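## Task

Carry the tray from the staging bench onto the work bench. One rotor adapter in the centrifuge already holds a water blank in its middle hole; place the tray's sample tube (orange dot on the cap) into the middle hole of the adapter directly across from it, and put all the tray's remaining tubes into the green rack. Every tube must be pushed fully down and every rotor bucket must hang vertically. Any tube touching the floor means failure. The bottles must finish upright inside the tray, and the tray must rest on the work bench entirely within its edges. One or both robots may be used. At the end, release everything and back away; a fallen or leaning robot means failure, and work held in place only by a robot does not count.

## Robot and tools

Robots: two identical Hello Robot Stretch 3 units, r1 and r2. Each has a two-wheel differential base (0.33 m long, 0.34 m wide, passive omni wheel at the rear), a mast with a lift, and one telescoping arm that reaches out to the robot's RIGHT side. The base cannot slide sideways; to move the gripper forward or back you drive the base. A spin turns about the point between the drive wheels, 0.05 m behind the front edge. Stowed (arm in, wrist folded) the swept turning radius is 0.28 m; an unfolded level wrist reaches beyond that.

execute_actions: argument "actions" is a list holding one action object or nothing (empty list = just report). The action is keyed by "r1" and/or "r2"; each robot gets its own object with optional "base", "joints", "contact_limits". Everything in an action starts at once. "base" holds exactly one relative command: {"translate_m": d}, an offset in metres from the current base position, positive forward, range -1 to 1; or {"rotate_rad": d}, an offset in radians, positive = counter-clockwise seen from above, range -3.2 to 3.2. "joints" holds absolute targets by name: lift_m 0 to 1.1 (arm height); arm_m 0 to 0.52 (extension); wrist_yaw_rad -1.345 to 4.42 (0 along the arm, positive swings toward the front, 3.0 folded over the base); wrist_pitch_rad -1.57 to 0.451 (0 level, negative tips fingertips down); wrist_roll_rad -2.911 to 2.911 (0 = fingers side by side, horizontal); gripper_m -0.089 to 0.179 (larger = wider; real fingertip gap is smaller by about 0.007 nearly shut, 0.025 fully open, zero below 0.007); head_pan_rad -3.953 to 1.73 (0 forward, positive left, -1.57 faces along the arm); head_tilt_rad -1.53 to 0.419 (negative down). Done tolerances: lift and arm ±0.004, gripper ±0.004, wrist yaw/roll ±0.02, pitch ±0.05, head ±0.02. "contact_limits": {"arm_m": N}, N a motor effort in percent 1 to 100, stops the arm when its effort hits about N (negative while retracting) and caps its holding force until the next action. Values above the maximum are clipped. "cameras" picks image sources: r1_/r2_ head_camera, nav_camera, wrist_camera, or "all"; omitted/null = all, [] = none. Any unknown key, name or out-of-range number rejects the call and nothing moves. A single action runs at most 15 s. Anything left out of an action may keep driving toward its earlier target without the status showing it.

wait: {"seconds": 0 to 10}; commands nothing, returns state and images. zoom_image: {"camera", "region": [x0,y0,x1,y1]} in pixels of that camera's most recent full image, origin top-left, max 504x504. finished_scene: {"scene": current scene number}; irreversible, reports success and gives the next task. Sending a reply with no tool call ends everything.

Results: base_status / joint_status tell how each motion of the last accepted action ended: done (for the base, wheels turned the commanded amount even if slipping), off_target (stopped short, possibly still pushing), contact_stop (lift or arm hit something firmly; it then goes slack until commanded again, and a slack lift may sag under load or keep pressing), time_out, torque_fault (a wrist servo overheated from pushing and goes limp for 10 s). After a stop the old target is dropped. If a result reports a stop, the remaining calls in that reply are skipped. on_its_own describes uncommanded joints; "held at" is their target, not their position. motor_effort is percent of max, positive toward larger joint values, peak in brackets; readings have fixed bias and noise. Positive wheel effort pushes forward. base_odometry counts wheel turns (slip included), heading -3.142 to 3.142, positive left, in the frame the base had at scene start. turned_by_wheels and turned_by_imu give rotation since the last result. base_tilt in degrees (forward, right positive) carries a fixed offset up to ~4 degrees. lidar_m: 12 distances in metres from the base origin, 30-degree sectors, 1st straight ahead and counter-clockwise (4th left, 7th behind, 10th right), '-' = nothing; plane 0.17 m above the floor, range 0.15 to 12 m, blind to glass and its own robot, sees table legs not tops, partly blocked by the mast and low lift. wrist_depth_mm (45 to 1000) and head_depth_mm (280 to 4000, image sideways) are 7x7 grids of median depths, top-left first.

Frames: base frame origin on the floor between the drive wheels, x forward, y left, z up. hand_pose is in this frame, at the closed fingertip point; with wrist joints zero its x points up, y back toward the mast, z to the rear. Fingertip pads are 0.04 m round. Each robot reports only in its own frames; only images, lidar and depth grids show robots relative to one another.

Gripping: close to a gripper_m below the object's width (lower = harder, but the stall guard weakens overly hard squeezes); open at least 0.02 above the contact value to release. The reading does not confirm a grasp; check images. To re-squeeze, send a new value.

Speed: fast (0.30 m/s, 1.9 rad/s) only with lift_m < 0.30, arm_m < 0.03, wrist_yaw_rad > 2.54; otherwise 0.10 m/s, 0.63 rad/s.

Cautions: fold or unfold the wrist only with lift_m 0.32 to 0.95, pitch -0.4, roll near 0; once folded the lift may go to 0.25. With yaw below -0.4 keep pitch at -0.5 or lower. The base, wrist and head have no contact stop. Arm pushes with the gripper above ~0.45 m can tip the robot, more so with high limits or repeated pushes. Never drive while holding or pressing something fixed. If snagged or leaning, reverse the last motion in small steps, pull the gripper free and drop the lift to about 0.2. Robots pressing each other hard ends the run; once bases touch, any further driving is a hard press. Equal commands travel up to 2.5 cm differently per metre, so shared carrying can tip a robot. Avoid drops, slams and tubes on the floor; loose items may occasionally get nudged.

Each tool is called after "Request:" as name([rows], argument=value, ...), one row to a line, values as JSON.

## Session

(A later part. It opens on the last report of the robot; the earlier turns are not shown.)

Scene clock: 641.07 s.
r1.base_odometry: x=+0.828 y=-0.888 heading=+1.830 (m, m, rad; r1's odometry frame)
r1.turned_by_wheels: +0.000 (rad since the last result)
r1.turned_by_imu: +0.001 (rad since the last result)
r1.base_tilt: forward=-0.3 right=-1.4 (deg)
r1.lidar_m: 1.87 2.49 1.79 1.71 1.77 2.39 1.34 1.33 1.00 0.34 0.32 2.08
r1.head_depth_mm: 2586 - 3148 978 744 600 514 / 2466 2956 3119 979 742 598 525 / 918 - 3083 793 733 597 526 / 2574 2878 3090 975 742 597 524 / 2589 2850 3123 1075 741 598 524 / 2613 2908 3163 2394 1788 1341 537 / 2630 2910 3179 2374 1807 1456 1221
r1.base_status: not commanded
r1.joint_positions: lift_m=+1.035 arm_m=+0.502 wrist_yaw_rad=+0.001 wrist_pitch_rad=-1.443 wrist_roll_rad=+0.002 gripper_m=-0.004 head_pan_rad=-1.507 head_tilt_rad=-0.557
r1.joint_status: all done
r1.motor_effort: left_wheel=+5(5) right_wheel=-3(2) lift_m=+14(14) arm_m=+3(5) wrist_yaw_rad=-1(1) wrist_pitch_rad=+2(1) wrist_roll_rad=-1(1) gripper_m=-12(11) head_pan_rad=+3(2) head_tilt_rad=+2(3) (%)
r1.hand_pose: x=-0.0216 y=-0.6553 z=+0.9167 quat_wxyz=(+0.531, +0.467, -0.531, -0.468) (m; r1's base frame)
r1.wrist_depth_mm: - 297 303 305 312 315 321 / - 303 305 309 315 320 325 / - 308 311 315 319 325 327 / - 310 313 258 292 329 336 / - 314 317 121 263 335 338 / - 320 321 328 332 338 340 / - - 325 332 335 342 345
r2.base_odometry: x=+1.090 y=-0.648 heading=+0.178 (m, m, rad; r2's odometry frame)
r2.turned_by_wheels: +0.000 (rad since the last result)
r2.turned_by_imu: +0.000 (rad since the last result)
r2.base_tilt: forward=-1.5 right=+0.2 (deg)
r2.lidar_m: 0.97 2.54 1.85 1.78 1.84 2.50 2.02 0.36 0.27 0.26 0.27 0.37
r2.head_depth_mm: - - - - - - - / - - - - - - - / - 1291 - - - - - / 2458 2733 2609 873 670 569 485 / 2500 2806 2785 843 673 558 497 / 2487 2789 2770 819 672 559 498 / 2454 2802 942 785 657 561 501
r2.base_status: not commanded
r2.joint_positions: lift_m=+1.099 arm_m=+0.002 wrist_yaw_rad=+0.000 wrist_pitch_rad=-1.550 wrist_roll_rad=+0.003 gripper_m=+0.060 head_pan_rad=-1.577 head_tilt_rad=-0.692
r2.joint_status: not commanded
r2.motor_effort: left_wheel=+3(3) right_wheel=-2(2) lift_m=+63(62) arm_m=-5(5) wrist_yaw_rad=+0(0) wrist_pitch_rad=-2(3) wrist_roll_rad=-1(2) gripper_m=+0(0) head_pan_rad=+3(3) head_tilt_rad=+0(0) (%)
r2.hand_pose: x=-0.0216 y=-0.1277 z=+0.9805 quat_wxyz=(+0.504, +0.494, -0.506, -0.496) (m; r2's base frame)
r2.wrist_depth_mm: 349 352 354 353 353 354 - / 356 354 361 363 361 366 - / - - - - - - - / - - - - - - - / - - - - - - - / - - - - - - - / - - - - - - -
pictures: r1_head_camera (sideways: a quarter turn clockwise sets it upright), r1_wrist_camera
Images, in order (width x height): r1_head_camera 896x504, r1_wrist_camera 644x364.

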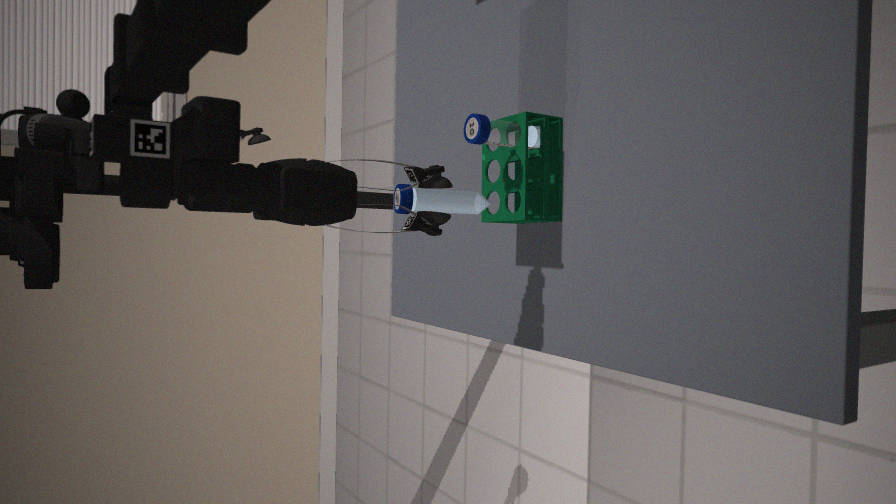

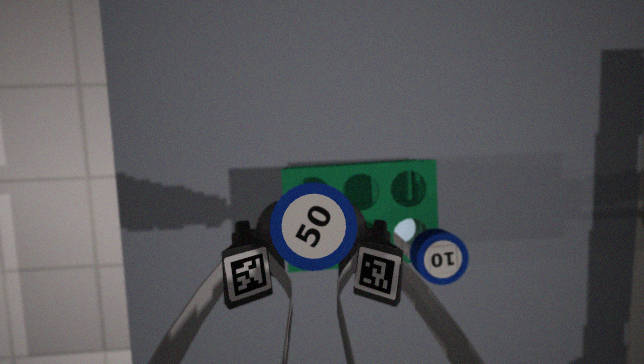

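Request:
execute_actions([
  {"r1":{"joints":{"lift_m":1.018,"arm_m":0.504}}},
], cameras=["r1_head_camera"])

Request:
zoom_image(camera="r1_head_camera", region=[360,90,600,260])

Scene clock: 647.40 s.
r1.base_odometry: x=+0.828 y=-0.888 heading=+1.830 (m, m, rad; r1's odometry frame)
r1.turned_by_wheels: +0.000 (rad since the last result)
r1.turned_by_imu: +0.001 (rad since the last result)
r1.base_tilt: forward=-0.2 right=-1.4 (deg)
r1.lidar_m: 1.88 2.49 1.79 1.72 1.77 2.38 1.33 1.33 0.99 0.34 0.32 2.08
r1.head_depth_mm: 2558 - 3136 977 743 599 514 / 2447 - 3123 980 742 600 527 / 917 - 3104 796 735 599 525 / 2601 2914 3143 973 740 594 526 / 2600 2868 3153 1073 741 596 523 / 2603 2850 3192 2358 1791 1339 537 / 2610 2936 3203 2394 1809 1452 1209
r1.base_status: not commanded
r1.joint_positions: lift_m=+1.018 arm_m=+0.504 wrist_yaw_rad=+0.001 wrist_pitch_rad=-1.443 wrist_roll_rad=+0.002 gripper_m=-0.004 head_pan_rad=-1.507 head_tilt_rad=-0.557
r1.joint_status: all done
r1.motor_effort: left_wheel=+5(5) right_wheel=-3(3) lift_m=+14(14) arm_m=+3(4) wrist_yaw_rad=-1(1) wrist_pitch_rad=+2(1) wrist_roll_rad=-1(1) gripper_m=-12(12) head_pan_rad=+3(3) head_tilt_rad=+3(3) (%)
r1.hand_pose: x=-0.0216 y=-0.6573 z=+0.8997 quat_wxyz=(+0.531, +0.467, -0.531, -0.468) (m; r1's base frame)
r1.wrist_depth_mm: - 282 285 292 293 297 303 / - 286 288 294 297 300 306 / - 289 294 297 301 305 310 / - 292 297 240 277 311 315 / - 296 301 121 247 315 319 / - 303 303 309 187 318 325 / - 305 308 313 320 324 329
r2.base_odometry: x=+1.090 y=-0.648 heading=+0.178 (m, m, rad; r2's odometry frame)
r2.turned_by_wheels: +0.000 (rad since the last result)
r2.turned_by_imu: +0.000 (rad since the last result)
r2.base_tilt: forward=-1.5 right=+0.2 (deg)
r2.lidar_m: 0.97 2.55 1.85 1.77 1.84 2.49 2.02 0.36 0.27 0.26 0.27 0.36
r2.head_depth_mm: - - - - - - - / - - - - - - - / - 900 - - - - - / 1201 2778 2602 875 670 569 486 / 2496 2808 2764 845 672 557 496 / 2499 2791 2759 821 675 559 499 / 2513 2803 942 785 657 563 500
r2.base_status: not commanded
r2.joint_positions: lift_m=+1.099 arm_m=+0.002 wrist_yaw_rad=+0.000 wrist_pitch_rad=-1.550 wrist_roll_rad=+0.003 gripper_m=+0.060 head_pan_rad=-1.577 head_tilt_rad=-0.692
r2.joint_status: not commanded
r2.motor_effort: left_wheel=+3(3) right_wheel=-2(2) lift_m=+63(62) arm_m=-4(4) wrist_yaw_rad=+0(1) wrist_pitch_rad=-2(3) wrist_roll_rad=-1(1) gripper_m=+0(0) head_pan_rad=+2(2) head_tilt_rad=+0(1) (%)
r2.hand_pose: x=-0.0216 y=-0.1277 z=+0.9805 quat_wxyz=(+0.504, +0.494, -0.506, -0.496) (m; r2's base frame)
r2.wrist_depth_mm: 351 349 351 350 353 357 - / 357 360 360 362 367 366 - / - - - - - - - / - - - - - - - / - - - - - - - / - - - - - - - / - - - - - - -
pictures: r1_head_camera (sideways: a quarter turn clockwise sets it upright)
Images, in order (width x height): r1_head_camera 896x504.

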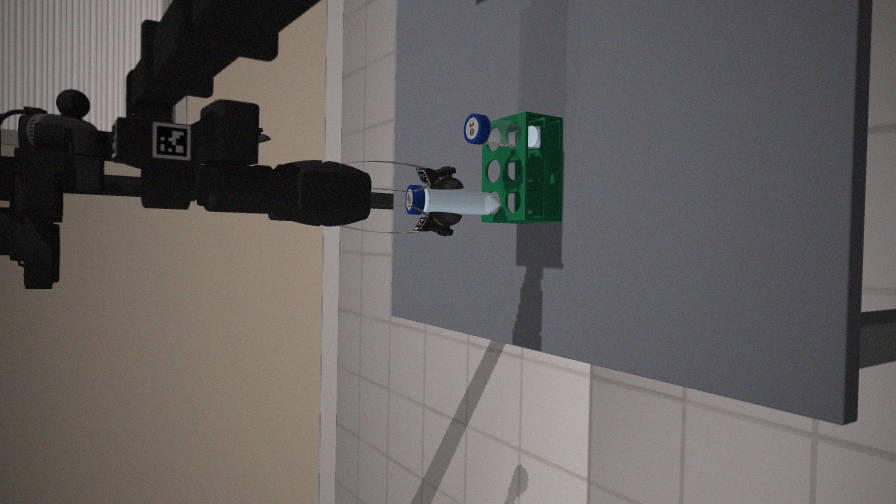

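Region (360, 90, 600, 260) of r1_head_camera's 896x504 image, scaled by 2.100, with more detail than that image has; it fills the top 357 rows of this view, and the rest is white.

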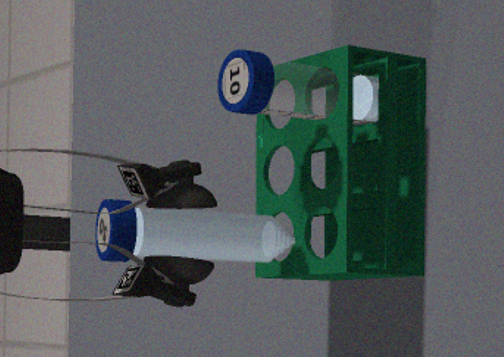

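Request:
execute_actions([
  {"r1":{"joints":{"lift_m":1.03,"arm_m":0.504}}},
], cameras=[])

Request:
execute_actions([
  {"r1":{"joints":{"arm_m":0.483}}},
], cameras=[])

Request:
execute_actions([
  {"r1":{"joints":{"lift_m":1.012}}},
], cameras=["r1_head_camera","r1_wrist_camera"])

Request:
zoom_image(camera="r1_head_camera", region=[360,90,600,260])

Scene clock: 656.90 s.
r1.base_odometry: x=+0.828 y=-0.888 heading=+1.830 (m, m, rad; r1's odometry frame)
r1.turned_by_wheels: +0.000 (rad since the last result)
r1.turned_by_imu: +0.001 (rad since the last result)
r1.base_tilt: forward=-0.3 right=-1.4 (deg)
r1.lidar_m: 1.88 2.49 1.79 1.72 1.77 2.39 1.33 1.33 1.00 0.34 0.32 2.08
r1.head_depth_mm: 2560 - 3129 975 740 599 513 / 2447 2921 3086 982 743 598 526 / 920 - 3092 797 736 601 526 / 2616 2875 3149 974 740 598 525 / 2578 2876 3128 1074 743 598 524 / 2613 2912 3157 2378 1805 1349 537 / 2611 2920 3158 2374 1818 1463 1213
r1.base_status: not commanded
r1.joint_positions: lift_m=+1.030 arm_m=+0.504 wrist_yaw_rad=+0.001 wrist_pitch_rad=-1.443 wrist_roll_rad=+0.002 gripper_m=-0.004 head_pan_rad=-1.507 head_tilt_rad=-0.557
r1.joint_status: all done
r1.motor_effort: left_wheel=+5(5) right_wheel=-2(2) lift_m=+22(25) arm_m=+3(6) wrist_yaw_rad=-1(1) wrist_pitch_rad=+2(2) wrist_roll_rad=-1(0) gripper_m=-12(12) head_pan_rad=+3(2) head_tilt_rad=+4(4) (%)
r1.hand_pose: x=-0.0216 y=-0.6573 z=+0.9112 quat_wxyz=(+0.531, +0.467, -0.531, -0.468) (m; r1's base frame)
r1.wrist_depth_mm: - 292 295 302 306 311 313 / - 295 302 305 308 315 317 / - 301 303 309 314 315 325 / - 304 308 252 295 323 325 / - 310 311 121 258 326 333 / - 313 315 319 205 332 335 / - - 320 325 329 336 342
r2.base_odometry: x=+1.090 y=-0.648 heading=+0.178 (m, m, rad; r2's odometry frame)
r2.turned_by_wheels: +0.000 (rad since the last result)
r2.turned_by_imu: +0.000 (rad since the last result)
r2.base_tilt: forward=-1.5 right=+0.3 (deg)
r2.lidar_m: 0.97 2.54 1.85 1.78 1.84 2.51 2.02 0.36 0.27 0.26 0.27 0.36
r2.head_depth_mm: - - - - - - - / - - - - - - - / - 1291 - - - - - / 2469 2764 2628 872 669 570 485 / 2484 2809 2759 844 673 558 497 / 2495 2802 2802 820 673 559 499 / 2481 2781 943 785 658 561 501
r2.base_status: not commanded
r2.joint_positions: lift_m=+1.099 arm_m=+0.002 wrist_yaw_rad=+0.000 wrist_pitch_rad=-1.550 wrist_roll_rad=+0.003 gripper_m=+0.060 head_pan_rad=-1.577 head_tilt_rad=-0.692
r2.joint_status: not commanded
r2.motor_effort: left_wheel=+3(3) right_wheel=-2(2) lift_m=+63(62) arm_m=-4(4) wrist_yaw_rad=-1(0) wrist_pitch_rad=-2(3) wrist_roll_rad=-1(1) gripper_m=+1(0) head_pan_rad=+3(3) head_tilt_rad=+0(0) (%)
r2.hand_pose: x=-0.0216 y=-0.1277 z=+0.9805 quat_wxyz=(+0.504, +0.494, -0.506, -0.496) (m; r2's base frame)
r2.wrist_depth_mm: 354 355 355 352 354 355 - / 358 358 361 361 367 363 - / - - - - - - - / - - - - - - - / - - - - - - - / - - - - - - - / - - - - - - -
pictures: none
No camera images: the call's "cameras" was empty. Leave "cameras" out to get every camera's image.

Scene clock: 657.97 s.
r1.base_odometry: x=+0.828 y=-0.888 heading=+1.830 (m, m, rad; r1's odometry frame)
r1.turned_by_wheels: +0.000 (rad since the last result)
r1.turned_by_imu: +0.000 (rad since the last result)
r1.base_tilt: forward=-0.3 right=-1.4 (deg)
r1.lidar_m: 1.88 2.49 1.79 1.72 1.77 2.38 1.34 1.34 1.00 0.34 0.32 2.08
r1.head_depth_mm: 2549 - 3051 979 741 598 514 / 2454 - 3151 978 741 598 526 / 922 - 3017 794 733 598 525 / 2604 2862 3093 975 741 596 527 / 2596 2872 3110 1073 743 596 525 / 2570 2913 3090 2375 1809 1338 538 / 2591 2867 3189 2384 1812 1452 1217
r1.base_status: not commanded
r1.joint_positions: lift_m=+1.030 arm_m=+0.483 wrist_yaw_rad=+0.001 wrist_pitch_rad=-1.443 wrist_roll_rad=+0.002 gripper_m=-0.004 head_pan_rad=-1.507 head_tilt_rad=-0.557
r1.joint_status: all done
r1.motor_effort: left_wheel=+5(5) right_wheel=-3(3) lift_m=+22(22) arm_m=-3(1) wrist_yaw_rad=+0(1) wrist_pitch_rad=+2(2) wrist_roll_rad=-1(1) gripper_m=-12(12) head_pan_rad=+2(3) head_tilt_rad=+2(4) (%)
r1.hand_pose: x=-0.0216 y=-0.6370 z=+0.9112 quat_wxyz=(+0.531, +0.467, -0.531, -0.468) (m; r1's base frame)
r1.wrist_depth_mm: - 294 298 302 306 309 316 / - 296 301 304 310 314 317 / - 302 305 309 313 318 324 / - 305 309 253 258 320 327 / - 309 310 121 197 327 332 / - 312 314 321 325 331 336 / - - 320 325 332 336 339
r2.base_odometry: x=+1.090 y=-0.648 heading=+0.178 (m, m, rad; r2's odometry frame)
r2.turned_by_wheels: +0.000 (rad since the last result)
r2.turned_by_imu: +0.000 (rad since the last result)
r2.base_tilt: forward=-1.5 right=+0.2 (deg)
r2.lidar_m: 0.97 2.54 1.85 1.78 1.84 2.50 2.01 0.36 0.27 0.26 0.27 0.36
r2.head_depth_mm: - - - - - - - / - - - - - - - / - 1288 - - - - - / 2444 2760 2603 873 669 569 486 / 2503 2819 2743 846 673 558 498 / 2489 2802 2784 822 674 559 499 / 2484 2817 943 784 658 561 501
r2.base_status: not commanded
r2.joint_positions: lift_m=+1.099 arm_m=+0.002 wrist_yaw_rad=+0.000 wrist_pitch_rad=-1.550 wrist_roll_rad=+0.003 gripper_m=+0.060 head_pan_rad=-1.577 head_tilt_rad=-0.692
r2.joint_status: not commanded
r2.motor_effort: left_wheel=+3(3) right_wheel=-2(2) lift_m=+62(62) arm_m=-4(4) wrist_yaw_rad=+0(1) wrist_pitch_rad=-2(3) wrist_roll_rad=-1(1) gripper_m=+0(0) head_pan_rad=+3(2) head_tilt_rad=+0(0) (%)
r2.hand_pose: x=-0.0216 y=-0.1277 z=+0.9805 quat_wxyz=(+0.504, +0.494, -0.506, -0.496) (m; r2's base frame)
r2.wrist_depth_mm: 350 350 352 353 353 357 - / 360 359 362 359 362 366 - / - - - - - - - / - - - - - - - / - - - - - - - / - - - - - - - / - - - - - - -
pictures: none
No camera images: the call's "cameras" was empty. Leave "cameras" out to get every camera's image.

Scene clock: 658.87 s.
r1.base_odometry: x=+0.828 y=-0.888 heading=+1.830 (m, m, rad; r1's odometry frame)
r1.turned_by_wheels: +0.000 (rad since the last result)
r1.turned_by_imu: +0.000 (rad since the last result)
r1.base_tilt: forward=-0.3 right=-1.4 (deg)
r1.lidar_m: 1.87 2.49 1.79 1.72 1.77 2.39 1.34 1.33 1.00 0.34 0.32 2.08
r1.head_depth_mm: 2548 - 3153 978 742 598 514 / 2440 - 3090 981 742 598 525 / 919 - - 931 733 600 524 / 2610 2921 3167 974 743 597 525 / 2607 2876 3165 1071 742 598 526 / 2623 2897 3154 2376 1789 1340 537 / 2612 2894 3156 2385 1826 1449 1215
r1.base_status: not commanded
r1.joint_positions: lift_m=+1.012 arm_m=+0.483 wrist_yaw_rad=+0.001 wrist_pitch_rad=-1.443 wrist_roll_rad=+0.002 gripper_m=-0.004 head_pan_rad=-1.507 head_tilt_rad=-0.557
r1.joint_status: all done
r1.motor_effort: left_wheel=+5(5) right_wheel=-3(3) lift_m=+14(20) arm_m=-3(3) wrist_yaw_rad=+0(1) wrist_pitch_rad=+2(1) wrist_roll_rad=-1(1) gripper_m=-12(11) head_pan_rad=+3(2) head_tilt_rad=+3(2) (%)
r1.hand_pose: x=-0.0216 y=-0.6370 z=+0.8937 quat_wxyz=(+0.531, +0.467, -0.531, -0.468) (m; r1's base frame)
r1.wrist_depth_mm: 992 276 280 285 288 291 297 / - 278 283 288 292 297 301 / - 283 287 290 295 301 304 / - 287 291 233 267 305 309 / - 290 293 121 211 310 313 / - 295 297 304 307 312 317 / - 300 301 308 312 317 320
r2.base_odometry: x=+1.090 y=-0.648 heading=+0.178 (m, m, rad; r2's odometry frame)
r2.turned_by_wheels: +0.000 (rad since the last result)
r2.turned_by_imu: +0.000 (rad since the last result)
r2.base_tilt: forward=-1.5 right=+0.2 (deg)
r2.lidar_m: 0.97 2.55 1.84 1.78 1.84 2.50 2.02 0.36 0.27 0.26 0.27 0.36
r2.head_depth_mm: - - - - - - - / - - - - - - - / - 542 - - - - - / 1069 2769 2628 872 668 569 487 / 2506 2809 2755 845 673 557 497 / 2490 2807 2813 820 675 560 498 / 2507 2791 946 782 657 562 502
r2.base_status: not commanded
r2.joint_positions: lift_m=+1.099 arm_m=+0.002 wrist_yaw_rad=+0.000 wrist_pitch_rad=-1.550 wrist_roll_rad=+0.003 gripper_m=+0.060 head_pan_rad=-1.577 head_tilt_rad=-0.692
r2.joint_status: not commanded
r2.motor_effort: left_wheel=+3(3) right_wheel=-2(2) lift_m=+62(62) arm_m=-4(4) wrist_yaw_rad=+0(1) wrist_pitch_rad=-2(2) wrist_roll_rad=-1(1) gripper_m=+0(0) head_pan_rad=+3(3) head_tilt_rad=+0(0) (%)
r2.hand_pose: x=-0.0216 y=-0.1277 z=+0.9805 quat_wxyz=(+0.504, +0.494, -0.506, -0.496) (m; r2's base frame)
r2.wrist_depth_mm: 349 350 353 353 353 355 - / 360 356 358 362 365 366 - / - - - - - - - / - - - - - - - / - - - - - - - / - - - - - - - / - - - - - - -
pictures: r1_head_camera (sideways: a quarter turn clockwise sets it upright), r1_wrist_camera
Images, in order (width x height): r1_head_camera 896x504, r1_wrist_camera 644x364.

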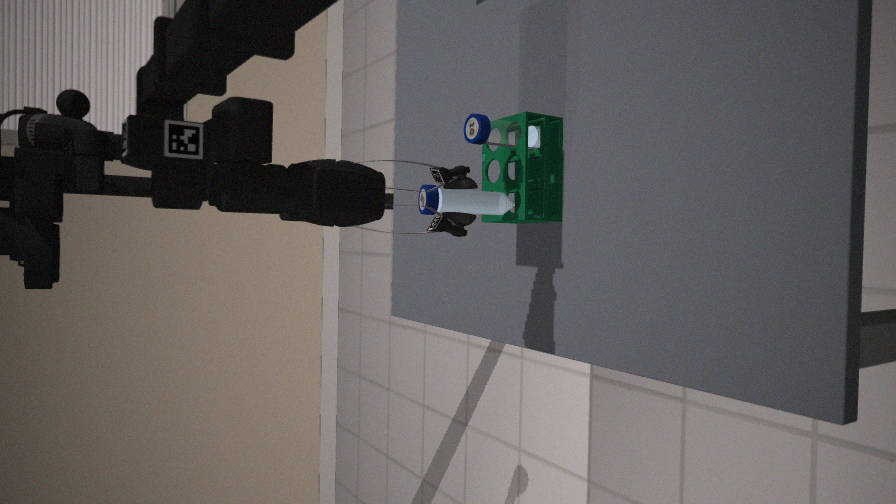

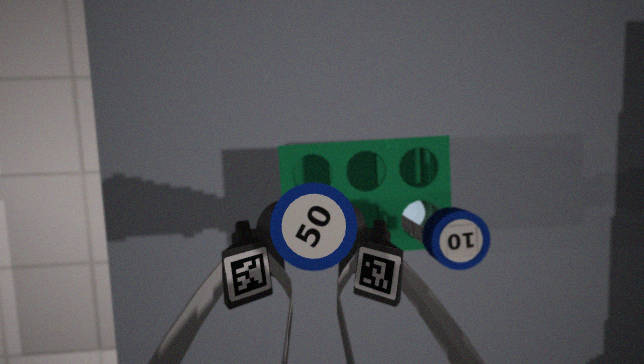

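Region (360, 90, 600, 260) of r1_head_camera's 896x504 image, scaled by 2.100, with more detail than that image has; it fills the top 357 rows of this view, and the rest is white.

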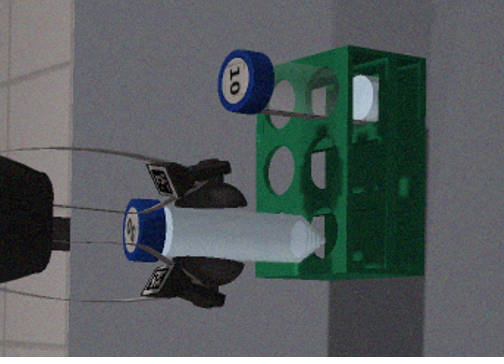

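Tip looks centred in the near hole. Lower a bit.

Request:
execute_actions([
  {"r1":{"joints":{"lift_m":0.995}}},
], cameras=["r1_head_camera","r1_wrist_camera"])

Request:
zoom_image(camera="r1_head_camera", region=[360,90,600,260])

Scene clock: 663.00 s.
r1.base_odometry: x=+0.828 y=-0.888 heading=+1.830 (m, m, rad; r1's odometry frame)
r1.turned_by_wheels: +0.000 (rad since the last result)
r1.turned_by_imu: +0.001 (rad since the last result)
r1.base_tilt: forward=-0.3 right=-1.3 (deg)
r1.lidar_m: 1.88 2.49 1.79 1.71 1.76 2.39 1.33 1.33 1.00 0.34 0.32 2.08
r1.head_depth_mm: 2574 2724 3089 976 744 600 513 / 2484 2763 3147 980 745 598 525 / 921 1217 - 932 734 599 526 / 2565 2918 3089 971 740 598 524 / 2588 2889 3130 1068 741 597 523 / 2628 2917 3165 2369 1793 1347 539 / 2632 2893 3159 2344 1796 1453 1215
r1.base_status: not commanded
r1.joint_positions: lift_m=+0.995 arm_m=+0.483 wrist_yaw_rad=+0.001 wrist_pitch_rad=-1.443 wrist_roll_rad=+0.002 gripper_m=-0.004 head_pan_rad=-1.507 head_tilt_rad=-0.557
r1.joint_status: all done
r1.motor_effort: left_wheel=+5(5) right_wheel=-3(3) lift_m=+14(13) arm_m=-3(3) wrist_yaw_rad=-1(0) wrist_pitch_rad=+2(2) wrist_roll_rad=-1(1) gripper_m=-12(12) head_pan_rad=+2(2) head_tilt_rad=+4(2) (%)
r1.hand_pose: x=-0.0216 y=-0.6370 z=+0.8767 quat_wxyz=(+0.531, +0.467, -0.531, -0.468) (m; r1's base frame)
r1.wrist_depth_mm: 964 259 264 269 272 276 278 / 994 262 266 270 276 277 282 / 999 266 270 272 275 280 286 / - 269 272 217 221 287 291 / - 272 277 121 221 288 292 / - 276 278 285 290 294 299 / - 281 286 289 293 298 303
r2.base_odometry: x=+1.090 y=-0.648 heading=+0.178 (m, m, rad; r2's odometry frame)
r2.turned_by_wheels: +0.000 (rad since the last result)
r2.turned_by_imu: +0.000 (rad since the last result)
r2.base_tilt: forward=-1.5 right=+0.3 (deg)
r2.lidar_m: 0.97 2.55 1.85 1.78 1.84 2.50 2.01 0.36 0.27 0.26 0.27 0.36
r2.head_depth_mm: - - - - - - - / - - - - - - - / - 542 - - - - - / 1015 2761 2615 873 670 570 486 / 2504 2820 2776 845 673 558 497 / 2490 2767 2789 820 675 560 500 / 2486 2775 945 783 657 561 501
r2.base_status: not commanded
r2.joint_positions: lift_m=+1.099 arm_m=+0.002 wrist_yaw_rad=+0.000 wrist_pitch_rad=-1.550 wrist_roll_rad=+0.003 gripper_m=+0.060 head_pan_rad=-1.577 head_tilt_rad=-0.692
r2.joint_status: not commanded
r2.motor_effort: left_wheel=+3(3) right_wheel=-2(2) lift_m=+62(63) arm_m=-4(4) wrist_yaw_rad=+0(1) wrist_pitch_rad=-2(3) wrist_roll_rad=-1(1) gripper_m=+0(0) head_pan_rad=+3(3) head_tilt_rad=+0(0) (%)
r2.hand_pose: x=-0.0216 y=-0.1277 z=+0.9805 quat_wxyz=(+0.504, +0.494, -0.506, -0.496) (m; r2's base frame)
r2.wrist_depth_mm: 349 350 353 353 353 353 - / 359 359 360 361 363 361 - / - - - - - - - / - - - - - - - / - - - - - - - / - - - - - - - / - - - - - - -
pictures: r1_head_camera (sideways: a quarter turn clockwise sets it upright), r1_wrist_camera
Images, in order (width x height): r1_head_camera 896x504, r1_wrist_camera 644x364.

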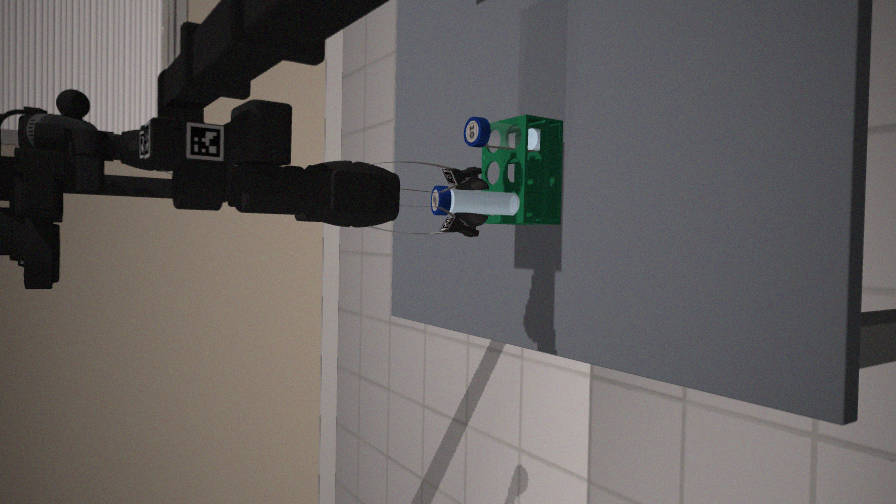

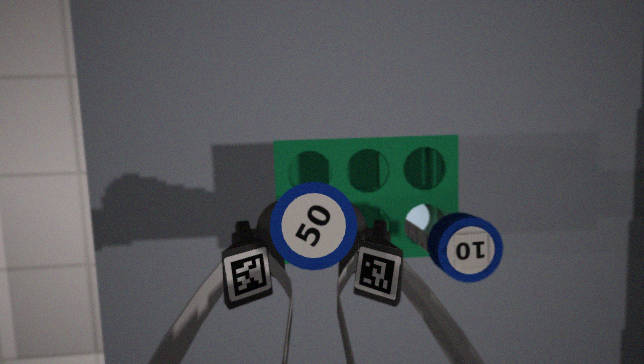

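Region (360, 90, 600, 260) of r1_head_camera's 896x504 image, scaled by 2.100, with more detail than that image has; it fills the top 357 rows of this view, and the rest is white.

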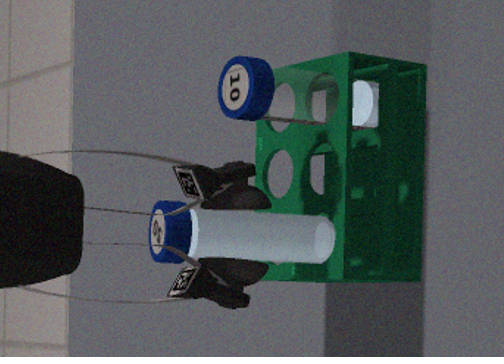

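In (cone occluded). Lower then release.

Request:
execute_actions([
  {"r1":{"joints":{"lift_m":0.965}}},
], cameras=[])

Request:
execute_actions([
  {"r1":{"joints":{"gripper_m":0.06}}},
], cameras=[])

Request:
execute_actions([
  {"r1":{"joints":{"lift_m":1.1,"wrist_pitch_rad":-1.555}}},
], cameras=["r1_head_camera","r1_wrist_camera"])

Scene clock: 669.40 s.
r1.base_odometry: x=+0.828 y=-0.888 heading=+1.830 (m, m, rad; r1's odometry frame)
r1.turned_by_wheels: +0.000 (rad since the last result)
r1.turned_by_imu: +0.001 (rad since the last result)
r1.base_tilt: forward=-0.2 right=-1.4 (deg)
r1.lidar_m: 1.88 2.49 1.79 1.72 1.77 2.39 1.34 1.33 0.99 0.34 0.32 2.08
r1.head_depth_mm: 2539 2766 - 939 743 599 515 / 2453 2775 3183 979 745 599 525 / 919 1215 - 866 735 599 526 / 2596 2864 3139 975 742 599 525 / 2606 2929 3129 1075 740 597 524 / 2629 2927 3180 2407 1808 1345 538 / 2610 2920 3195 2387 1822 1443 1215
r1.base_status: not commanded
r1.joint_positions: lift_m=+0.970 arm_m=+0.483 wrist_yaw_rad=+0.001 wrist_pitch_rad=-1.443 wrist_roll_rad=+0.002 gripper_m=-0.004 head_pan_rad=-1.507 head_tilt_rad=-0.557
r1.joint_status: lift_m contact_stop (moved -0.025 of -0.030)
r1.on_its_own: lift_m is slack since a contact_stop, until your next command for it (your +0.965 is given up)
r1.motor_effort: left_wheel=+4(5) right_wheel=-2(3) lift_m=+18(18) arm_m=-3(3) wrist_yaw_rad=-1(1) wrist_pitch_rad=+2(2) wrist_roll_rad=-1(1) gripper_m=-13(12) head_pan_rad=+3(2) head_tilt_rad=+2(3) (%)
r1.hand_pose: x=-0.0216 y=-0.6371 z=+0.8513 quat_wxyz=(+0.531, +0.467, -0.531, -0.468) (m; r1's base frame)
r1.wrist_depth_mm: 956 236 240 243 248 250 256 / 965 240 243 246 250 253 258 / 997 242 245 248 250 258 262 / - 245 248 191 197 260 264 / 997 248 252 114 197 144 268 / - 251 254 260 263 137 273 / - 254 259 263 266 270 274
r2.base_odometry: x=+1.090 y=-0.648 heading=+0.178 (m, m, rad; r2's odometry frame)
r2.turned_by_wheels: +0.000 (rad since the last result)
r2.turned_by_imu: +0.000 (rad since the last result)
r2.base_tilt: forward=-1.5 right=+0.3 (deg)
r2.lidar_m: 0.97 2.54 1.85 1.78 1.84 2.50 2.02 0.36 0.27 0.26 0.27 0.36
r2.head_depth_mm: - - - - - - - / - - - - - - - / - 557 - - - - - / 1052 2758 2609 876 668 570 486 / 2509 2801 2765 842 671 558 498 / 2480 2796 2799 821 674 559 499 / 2486 2770 941 782 657 562 500
r2.base_status: not commanded
r2.joint_positions: lift_m=+1.099 arm_m=+0.002 wrist_yaw_rad=+0.000 wrist_pitch_rad=-1.550 wrist_roll_rad=+0.003 gripper_m=+0.060 head_pan_rad=-1.577 head_tilt_rad=-0.692
r2.joint_status: not commanded
r2.motor_effort: left_wheel=+3(3) right_wheel=-2(2) lift_m=+62(62) arm_m=-4(4) wrist_yaw_rad=-1(0) wrist_pitch_rad=-2(3) wrist_roll_rad=-1(1) gripper_m=+0(0) head_pan_rad=+3(3) head_tilt_rad=-1(0) (%)
r2.hand_pose: x=-0.0216 y=-0.1277 z=+0.9805 quat_wxyz=(+0.504, +0.494, -0.506, -0.496) (m; r2's base frame)
r2.wrist_depth_mm: 348 350 352 354 353 355 - / 360 362 359 363 361 363 - / - - - - - - - / - - - - - - - / - - - - - - - / - - - - - - - / - - - - - - -
pictures: none
No camera images: the call's "cameras" was empty. Leave "cameras" out to get every camera's image.

not run: a stop came earlier in this reply.

not run: a stop came earlier in this reply.

Probably fingers on rack top or tube bottomed.

Request:
execute_actions([
  {"r1":{"joints":{"gripper_m":0.06,"lift_m":0.975}}},
], cameras=[])

Request:
execute_actions([
  {"r1":{"joints":{"lift_m":1.1,"wrist_pitch_rad":-1.555}}},
], cameras=["r1_head_camera","r1_wrist_camera"])

Scene clock: 673.87 s.
r1.base_odometry: x=+0.828 y=-0.888 heading=+1.830 (m, m, rad; r1's odometry frame)
r1.turned_by_wheels: +0.000 (rad since the last result)
r1.turned_by_imu: +0.001 (rad since the last result)
r1.base_tilt: forward=-0.2 right=-1.4 (deg)
r1.lidar_m: 1.87 2.49 1.79 1.71 1.76 2.38 1.33 1.34 1.00 0.34 0.32 2.08
r1.head_depth_mm: 2603 2770 - 976 745 601 514 / 2451 2748 3101 973 740 599 526 / 919 1222 - 976 734 596 525 / 2578 2895 3075 976 742 596 524 / 2591 2919 3127 1075 741 597 524 / 2614 2854 3131 2402 1800 1336 539 / 2617 2884 3211 2378 1804 1445 1212
r1.base_status: not commanded
r1.joint_positions: lift_m=+0.975 arm_m=+0.483 wrist_yaw_rad=+0.001 wrist_pitch_rad=-1.443 wrist_roll_rad=+0.002 gripper_m=+0.060 head_pan_rad=-1.507 head_tilt_rad=-0.557
r1.joint_status: all done
r1.motor_effort: left_wheel=+5(4) right_wheel=-2(2) lift_m=+22(24) arm_m=-3(3) wrist_yaw_rad=-1(1) wrist_pitch_rad=+2(1) wrist_roll_rad=-1(1) gripper_m=+0(82) head_pan_rad=+2(2) head_tilt_rad=+4(3) (%)
r1.hand_pose: x=-0.0216 y=-0.6371 z=+0.8562 quat_wxyz=(+0.531, +0.467, -0.531, -0.468) (m; r1's base frame)
r1.wrist_depth_mm: 960 240 244 247 250 254 258 / 973 242 247 251 253 258 262 / 979 245 249 252 255 263 264 / - 249 253 197 202 266 269 / - 253 254 139 200 142 273 / - 255 262 137 268 273 278 / - 258 262 268 272 275 279
r2.base_odometry: x=+1.090 y=-0.648 heading=+0.178 (m, m, rad; r2's odometry frame)
r2.turned_by_wheels: +0.000 (rad since the last result)
r2.turned_by_imu: +0.000 (rad since the last result)
r2.base_tilt: forward=-1.5 right=+0.3 (deg)
r2.lidar_m: 0.97 2.54 1.85 1.78 1.84 2.50 2.01 0.36 0.27 0.26 0.27 0.36
r2.head_depth_mm: - - - - - - - / - - - - - - - / - 564 - - - - - / 1046 2738 2643 873 669 570 485 / 2486 2807 2791 844 671 556 497 / 2494 2754 2801 820 675 560 500 / 2472 2789 944 783 657 562 501
r2.base_status: not commanded
r2.joint_positions: lift_m=+1.099 arm_m=+0.002 wrist_yaw_rad=+0.000 wrist_pitch_rad=-1.550 wrist_roll_rad=+0.003 gripper_m=+0.060 head_pan_rad=-1.577 head_tilt_rad=-0.692
r2.joint_status: not commanded
r2.motor_effort: left_wheel=+3(3) right_wheel=-2(2) lift_m=+63(62) arm_m=-4(4) wrist_yaw_rad=+0(0) wrist_pitch_rad=-2(3) wrist_roll_rad=-1(1) gripper_m=+0(0) head_pan_rad=+3(3) head_tilt_rad=-1(0) (%)
r2.hand_pose: x=-0.0216 y=-0.1277 z=+0.9805 quat_wxyz=(+0.504, +0.494, -0.506, -0.496) (m; r2's base frame)
r2.wrist_depth_mm: 352 350 352 352 353 358 - / 359 362 359 361 363 367 - / - - - - - - - / - - - - - - - / - - - - - - - / - - - - - - - / - - - - - - -
pictures: none
No camera images: the call's "cameras" was empty. Leave "cameras" out to get every camera's image.

Scene clock: 675.83 s.
r1.base_odometry: x=+0.828 y=-0.888 heading=+1.830 (m, m, rad; r1's odometry frame)
r1.turned_by_wheels: +0.000 (rad since the last result)
r1.turned_by_imu: +0.000 (rad since the last result)
r1.base_tilt: forward=-0.2 right=-1.5 (deg)
r1.lidar_m: 1.87 2.49 1.79 1.71 1.77 2.38 1.34 1.34 1.00 0.34 0.32 2.08
r1.head_depth_mm: - 2848 3135 979 743 598 515 / - 2926 3098 977 745 599 526 / 1073 - 3123 973 731 598 525 / 2594 2903 3091 973 742 596 524 / 2602 2882 3157 1076 738 596 525 / 2582 2912 3174 2385 1809 1334 537 / 2633 2906 3111 2392 1811 1448 1222
r1.base_status: not commanded
r1.joint_positions: lift_m=+1.100 arm_m=+0.483 wrist_yaw_rad=+0.001 wrist_pitch_rad=-1.548 wrist_roll_rad=+0.002 gripper_m=+0.060 head_pan_rad=-1.507 head_tilt_rad=-0.557
r1.joint_status: all done
r1.motor_effort: left_wheel=+5(5) right_wheel=-2(2) lift_m=+22(25) arm_m=-2(3) wrist_yaw_rad=-1(1) wrist_pitch_rad=-4(5) wrist_roll_rad=-1(1) gripper_m=+0(0) head_pan_rad=+2(3) head_tilt_rad=+3(3) (%)
r1.hand_pose: x=-0.0216 y=-0.6101 z=+0.9817 quat_wxyz=(+0.505, +0.494, -0.506, -0.495) (m; r1's base frame)
r1.wrist_depth_mm: - 347 345 352 357 361 365 / - 360 356 360 367 372 377 / - - 368 319 374 387 383 / - - 380 377 392 399 384 / - - 387 398 406 408 385 / - - 409 409 417 425 385 / - - 420 422 433 436 439
r2.base_odometry: x=+1.090 y=-0.648 heading=+0.178 (m, m, rad; r2's odometry frame)
r2.turned_by_wheels: +0.000 (rad since the last result)
r2.turned_by_imu: +0.000 (rad since the last result)
r2.base_tilt: forward=-1.5 right=+0.3 (deg)
r2.lidar_m: 0.97 2.54 1.85 1.77 1.84 2.50 2.01 0.36 0.27 0.26 0.27 0.37
r2.head_depth_mm: - - - - - - - / - - - - - - - / - 1343 - - - - - / 2465 2747 2637 872 670 570 485 / 2516 2773 2771 844 671 558 497 / 2482 2791 2771 819 674 559 499 / 2495 2798 942 784 659 562 501
r2.base_status: not commanded
r2.joint_positions: lift_m=+1.099 arm_m=+0.002 wrist_yaw_rad=+0.000 wrist_pitch_rad=-1.550 wrist_roll_rad=+0.003 gripper_m=+0.060 head_pan_rad=-1.577 head_tilt_rad=-0.692
r2.joint_status: not commanded
r2.motor_effort: left_wheel=+3(3) right_wheel=-2(2) lift_m=+62(62) arm_m=-4(4) wrist_yaw_rad=+0(0) wrist_pitch_rad=-3(3) wrist_roll_rad=-1(1) gripper_m=+0(0) head_pan_rad=+3(3) head_tilt_rad=+0(0) (%)
r2.hand_pose: x=-0.0216 y=-0.1277 z=+0.9805 quat_wxyz=(+0.504, +0.494, -0.506, -0.496) (m; r2's base frame)
r2.wrist_depth_mm: 353 349 351 350 355 356 - / 361 356 362 365 360 363 - / - - - - - - - / - - - - - - - / - - - - - - - / - - - - - - - / - - - - - - -
pictures: r1_head_camera (sideways: a quarter turn clockwise sets it upright), r1_wrist_camera
Images, in order (width x height): r1_head_camera 896x504, r1_wrist_camera 644x364.

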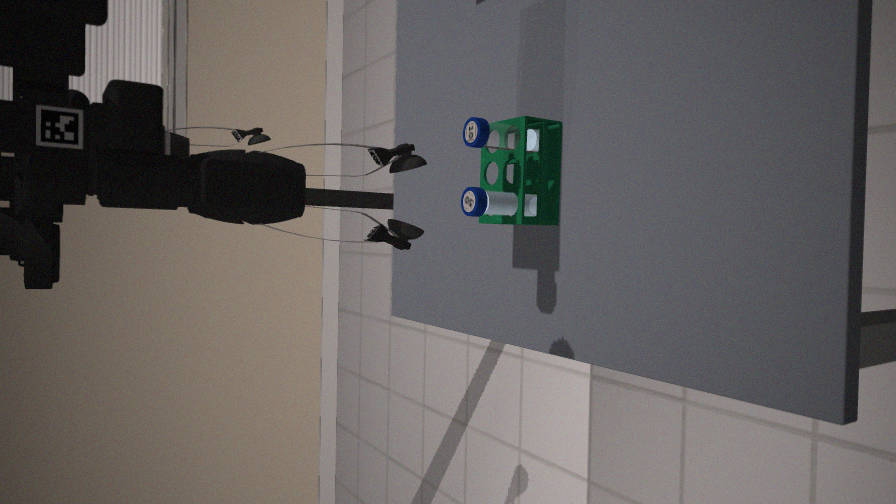

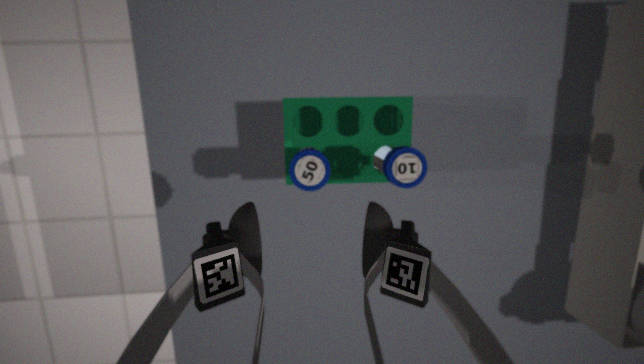

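Request:
execute_actions([
  {"r1":{"base":{"translate_m":-0.469},"joints":{"arm_m":0.447,"wrist_roll_rad":1.57,"head_tilt_rad":-0.7,"gripper_m":0.065}}},
], cameras=["r1_head_camera","r1_wrist_camera"])

Scene clock: 689.73 s.
r1.base_odometry: x=+0.948 y=-1.341 heading=+1.830 (m, m, rad; r1's odometry frame)
r1.turned_by_wheels: +0.000 (rad since the last result)
r1.turned_by_imu: +0.003 (rad since the last result)
r1.base_tilt: forward=-0.2 right=-1.5 (deg)
r1.lidar_m: 2.33 2.48 1.78 1.71 1.75 2.37 1.23 0.89 1.01 0.96 0.99 0.63
r1.head_depth_mm: 2621 2984 1065 762 617 563 1153 / 2641 3030 888 728 618 560 1153 / - 3013 1889 738 613 573 1158 / 2620 2945 1060 701 602 573 1150 / 2644 2958 1059 779 616 572 1151 / 2631 3009 1056 805 649 572 1151 / 2631 3011 1055 774 648 569 1148
r1.base_status: done
r1.joint_positions: lift_m=+1.100 arm_m=+0.447 wrist_yaw_rad=+0.001 wrist_pitch_rad=-1.548 wrist_roll_rad=+1.565 gripper_m=+0.065 head_pan_rad=-1.507 head_tilt_rad=-0.691
r1.joint_status: all done
r1.motor_effort: left_wheel=+5(6) right_wheel=-2(8) lift_m=+22(22) arm_m=-3(5) wrist_yaw_rad=+0(1) wrist_pitch_rad=-4(4) wrist_roll_rad=+2(1) gripper_m=+0(32) head_pan_rad=+3(2) head_tilt_rad=-4(16) (%)
r1.hand_pose: x=-0.0216 y=-0.5739 z=+0.9817 quat_wxyz=(+0.002, +0.002, -0.715, -0.699) (m; r1's base frame)
r1.wrist_depth_mm: 211 254 340 339 352 356 - / 349 349 350 351 363 366 - / 358 359 366 370 373 380 - / 372 374 376 359 384 393 - / 383 383 382 333 324 408 - / 397 351 357 349 - 423 - / 408 416 424 427 431 442 -
r2.base_odometry: x=+1.090 y=-0.648 heading=+0.178 (m, m, rad; r2's odometry frame)
r2.turned_by_wheels: +0.000 (rad since the last result)
r2.turned_by_imu: +0.000 (rad since the last result)
r2.base_tilt: forward=-1.6 right=+0.3 (deg)
r2.lidar_m: 0.97 2.54 1.85 1.78 1.84 2.50 2.01 0.36 0.27 0.26 0.27 0.36
r2.head_depth_mm: - - - - - - - / - - - - - - - / - 2754 - - - - - / 2509 2786 2754 870 671 570 486 / 2472 2792 2780 846 671 558 497 / 2500 2745 2632 821 674 560 499 / 2457 2803 941 783 657 562 501
r2.base_status: not commanded
r2.joint_positions: lift_m=+1.099 arm_m=+0.002 wrist_yaw_rad=+0.000 wrist_pitch_rad=-1.550 wrist_roll_rad=+0.003 gripper_m=+0.060 head_pan_rad=-1.577 head_tilt_rad=-0.692
r2.joint_status: not commanded
r2.motor_effort: left_wheel=+3(3) right_wheel=-2(2) lift_m=+62(62) arm_m=-4(4) wrist_yaw_rad=-1(1) wrist_pitch_rad=-2(2) wrist_roll_rad=-1(2) gripper_m=+0(0) head_pan_rad=+3(3) head_tilt_rad=+1(0) (%)
r2.hand_pose: x=-0.0216 y=-0.1277 z=+0.9805 quat_wxyz=(+0.504, +0.494, -0.506, -0.496) (m; r2's base frame)
r2.wrist_depth_mm: 350 351 352 353 355 353 - / 357 360 362 365 364 362 - / - - - - - - - / - - - - - - - / - - - - - - - / - - - - - - - / - - - - - - -
pictures: r1_head_camera (sideways: a quarter turn clockwise sets it upright), r1_wrist_camera
Images, in order (width x height): r1_head_camera 896x504, r1_wrist_camera 644x364.

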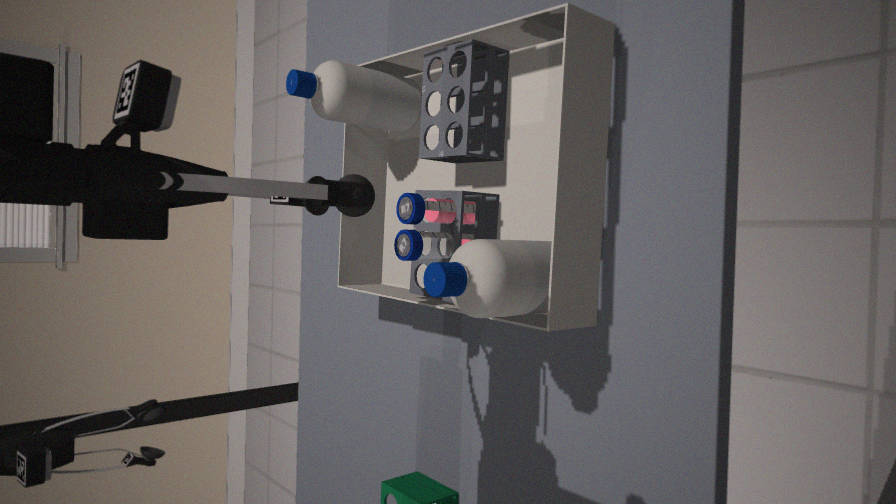

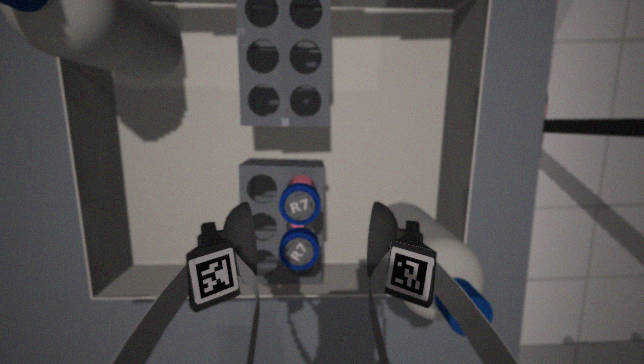

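Request:
execute_actions([
  {"r1":{"base":{"translate_m":0.016},"joints":{"arm_m":0.458,"lift_m":1.04}}},
], cameras=["r1_head_camera","r1_wrist_camera"])

Scene clock: 695.53 s.
r1.base_odometry: x=+0.944 y=-1.325 heading=+1.830 (m, m, rad; r1's odometry frame)
r1.turned_by_wheels: +0.000 (rad since the last result)
r1.turned_by_imu: +0.001 (rad since the last result)
r1.base_tilt: forward=-0.3 right=-1.4 (deg)
r1.lidar_m: 2.32 2.47 1.78 1.71 1.76 2.37 1.23 0.91 1.01 0.96 1.00 0.62
r1.head_depth_mm: 2732 2987 1067 746 617 562 1161 / - 2927 1016 727 619 560 1149 / - - 1064 730 612 574 1148 / 2579 2956 1064 664 604 572 1160 / 2673 3034 1066 805 626 571 1155 / 2573 2925 1055 806 648 571 1157 / 2605 3014 1059 780 651 572 1152
r1.base_status: done
r1.joint_positions: lift_m=+1.040 arm_m=+0.458 wrist_yaw_rad=+0.001 wrist_pitch_rad=-1.548 wrist_roll_rad=+1.566 gripper_m=+0.065 head_pan_rad=-1.507 head_tilt_rad=-0.691
r1.joint_status: all done
r1.motor_effort: left_wheel=+5(12) right_wheel=-2(5) lift_m=+14(20) arm_m=+4(5) wrist_yaw_rad=+0(1) wrist_pitch_rad=-3(4) wrist_roll_rad=+1(2) gripper_m=+1(1) head_pan_rad=+3(3) head_tilt_rad=-5(5) (%)
r1.hand_pose: x=-0.0216 y=-0.5841 z=+0.9222 quat_wxyz=(+0.002, +0.002, -0.715, -0.699) (m; r1's base frame)
r1.wrist_depth_mm: 214 262 286 260 295 272 307 / 262 294 296 294 303 292 316 / 263 304 308 310 315 312 325 / 271 312 314 255 322 313 - / 278 323 322 264 263 289 - / 293 310 280 277 - 191 - / 345 348 353 359 361 168 -
r2.base_odometry: x=+1.090 y=-0.648 heading=+0.178 (m, m, rad; r2's odometry frame)
r2.turned_by_wheels: +0.000 (rad since the last result)
r2.turned_by_imu: +0.000 (rad since the last result)
r2.base_tilt: forward=-1.5 right=+0.3 (deg)
r2.lidar_m: 0.97 2.55 1.85 1.78 1.84 2.50 2.01 0.36 0.27 0.26 0.27 0.37
r2.head_depth_mm: - - - - - - - / - - - - - - - / - 2769 - - - - - / 2501 2804 2752 874 668 569 485 / 2500 2774 2753 843 670 557 496 / 2470 2756 2631 820 674 559 499 / 2399 2774 946 784 657 562 500
r2.base_status: not commanded
r2.joint_positions: lift_m=+1.099 arm_m=+0.002 wrist_yaw_rad=+0.000 wrist_pitch_rad=-1.550 wrist_roll_rad=+0.003 gripper_m=+0.060 head_pan_rad=-1.577 head_tilt_rad=-0.692
r2.joint_status: not commanded
r2.motor_effort: left_wheel=+3(3) right_wheel=-2(2) lift_m=+62(62) arm_m=-4(4) wrist_yaw_rad=-1(0) wrist_pitch_rad=-3(3) wrist_roll_rad=-1(1) gripper_m=+1(0) head_pan_rad=+3(3) head_tilt_rad=+0(0) (%)
r2.hand_pose: x=-0.0216 y=-0.1277 z=+0.9805 quat_wxyz=(+0.504, +0.494, -0.506, -0.496) (m; r2's base frame)
r2.wrist_depth_mm: 348 351 350 352 353 356 - / 360 360 361 361 359 366 - / - - - - - - - / - - - - - - - / - - - - - - - / - - - - - - - / - - - - - - -
pictures: r1_head_camera (sideways: a quarter turn clockwise sets it upright), r1_wrist_camera
Images, in order (width x height): r1_head_camera 896x504, r1_wrist_camera 644x364.

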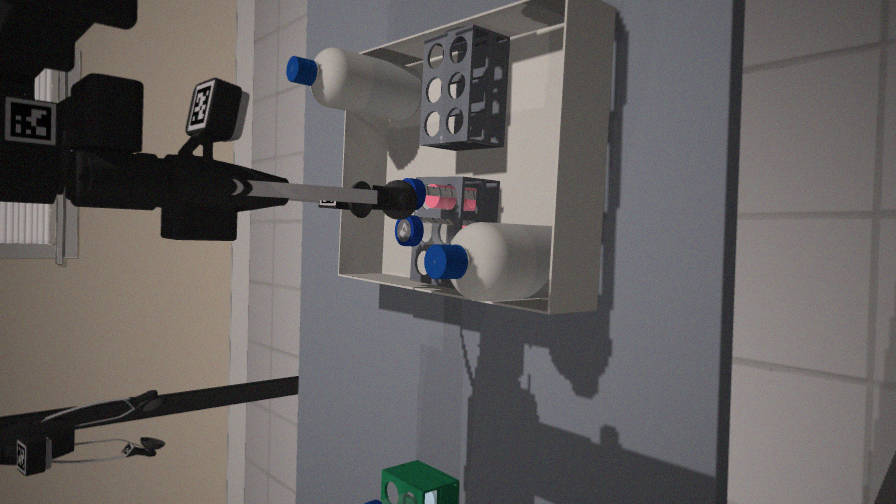

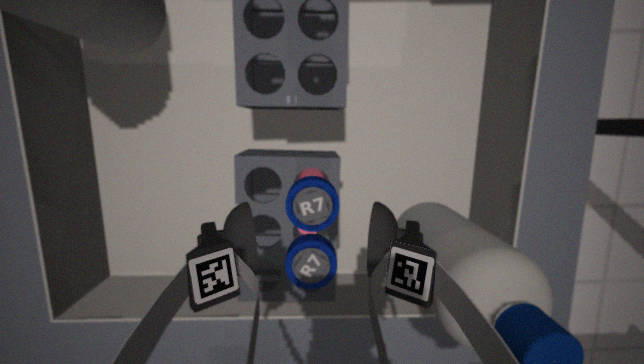

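Request:
execute_actions([
  {"r1":{"joints":{"lift_m":0.99}}},
], cameras=["r1_head_camera","r1_wrist_camera"])

Scene clock: 701.63 s.
r1.base_odometry: x=+0.944 y=-1.325 heading=+1.830 (m, m, rad; r1's odometry frame)
r1.turned_by_wheels: +0.000 (rad since the last result)
r1.turned_by_imu: +0.001 (rad since the last result)
r1.base_tilt: forward=-0.3 right=-1.3 (deg)
r1.lidar_m: 2.32 2.48 1.78 1.70 1.76 2.37 1.23 0.90 1.01 0.96 1.00 0.62
r1.head_depth_mm: 2515 2954 1044 748 617 561 1163 / 2490 3037 870 726 617 560 1150 / 2547 - 1015 737 614 573 1155 / 2616 2998 1068 665 602 573 1155 / 2601 3025 1059 807 626 572 1149 / 2568 2926 1061 803 650 572 1149 / 2632 3014 1054 777 650 572 1145
r1.base_status: not commanded
r1.joint_positions: lift_m=+0.990 arm_m=+0.458 wrist_yaw_rad=+0.001 wrist_pitch_rad=-1.548 wrist_roll_rad=+1.566 gripper_m=+0.065 head_pan_rad=-1.507 head_tilt_rad=-0.691
r1.joint_status: all done
r1.motor_effort: left_wheel=+5(5) right_wheel=-2(2) lift_m=+14(13) arm_m=+3(3) wrist_yaw_rad=-1(1) wrist_pitch_rad=-4(4) wrist_roll_rad=+1(1) gripper_m=+1(1) head_pan_rad=+2(2) head_tilt_rad=-5(5) (%)
r1.hand_pose: x=-0.0216 y=-0.5841 z=+0.8722 quat_wxyz=(+0.002, +0.002, -0.715, -0.699) (m; r1's base frame)
r1.wrist_depth_mm: 213 239 191 190 248 249 214 / 245 247 244 197 254 255 214 / 250 254 258 260 264 263 269 / 258 263 261 208 272 269 281 / 263 271 270 149 261 238 290 / 265 278 235 159 - 169 299 / 236 236 226 218 230 147 143
r2.base_odometry: x=+1.090 y=-0.648 heading=+0.178 (m, m, rad; r2's odometry frame)
r2.turned_by_wheels: +0.000 (rad since the last result)
r2.turned_by_imu: +0.000 (rad since the last result)
r2.base_tilt: forward=-1.5 right=+0.2 (deg)
r2.lidar_m: 0.97 2.54 1.85 1.77 1.83 2.51 2.01 0.36 0.27 0.26 0.27 0.36
r2.head_depth_mm: - - - - - - - / - - - - - - - / - 2751 - - - - - / 2492 2802 2738 873 669 570 485 / 2507 2810 2773 848 672 558 498 / 2489 2756 2644 820 676 560 500 / 1180 2766 944 783 658 561 501
r2.base_status: not commanded
r2.joint_positions: lift_m=+1.099 arm_m=+0.002 wrist_yaw_rad=+0.000 wrist_pitch_rad=-1.550 wrist_roll_rad=+0.003 gripper_m=+0.060 head_pan_rad=-1.577 head_tilt_rad=-0.692
r2.joint_status: not commanded
r2.motor_effort: left_wheel=+3(3) right_wheel=-2(2) lift_m=+62(63) arm_m=-4(4) wrist_yaw_rad=+0(0) wrist_pitch_rad=-3(2) wrist_roll_rad=-1(1) gripper_m=+0(0) head_pan_rad=+2(3) head_tilt_rad=-1(0) (%)
r2.hand_pose: x=-0.0216 y=-0.1277 z=+0.9805 quat_wxyz=(+0.504, +0.494, -0.506, -0.496) (m; r2's base frame)
r2.wrist_depth_mm: 350 351 351 353 355 356 - / 358 359 362 361 362 365 - / - - - - - - - / - - - - - - - / - - - - - - - / - - - - - - - / - - - - - - -
pictures: r1_head_camera (sideways: a quarter turn clockwise sets it upright), r1_wrist_camera
Images, in order (width x height): r1_head_camera 896x504, r1_wrist_camera 644x364.

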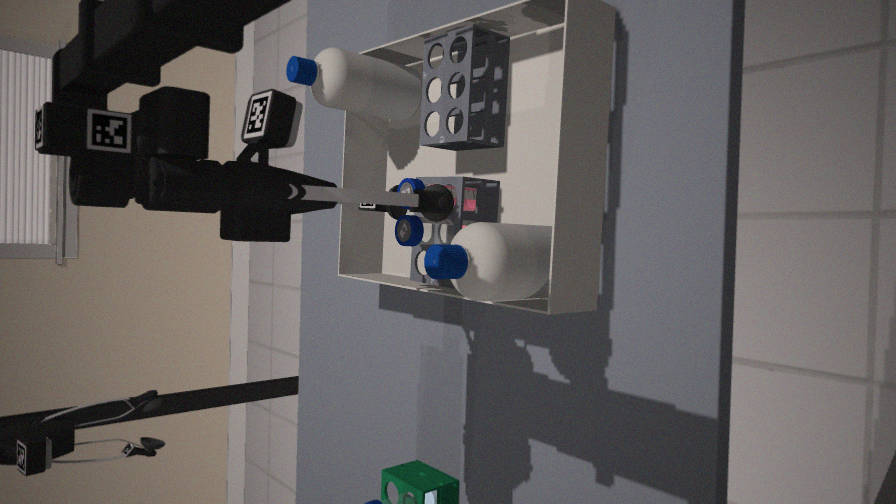

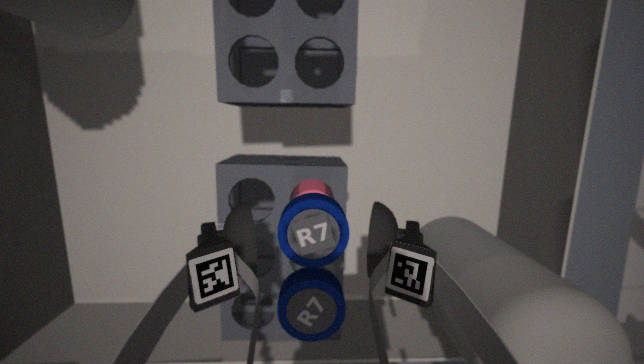

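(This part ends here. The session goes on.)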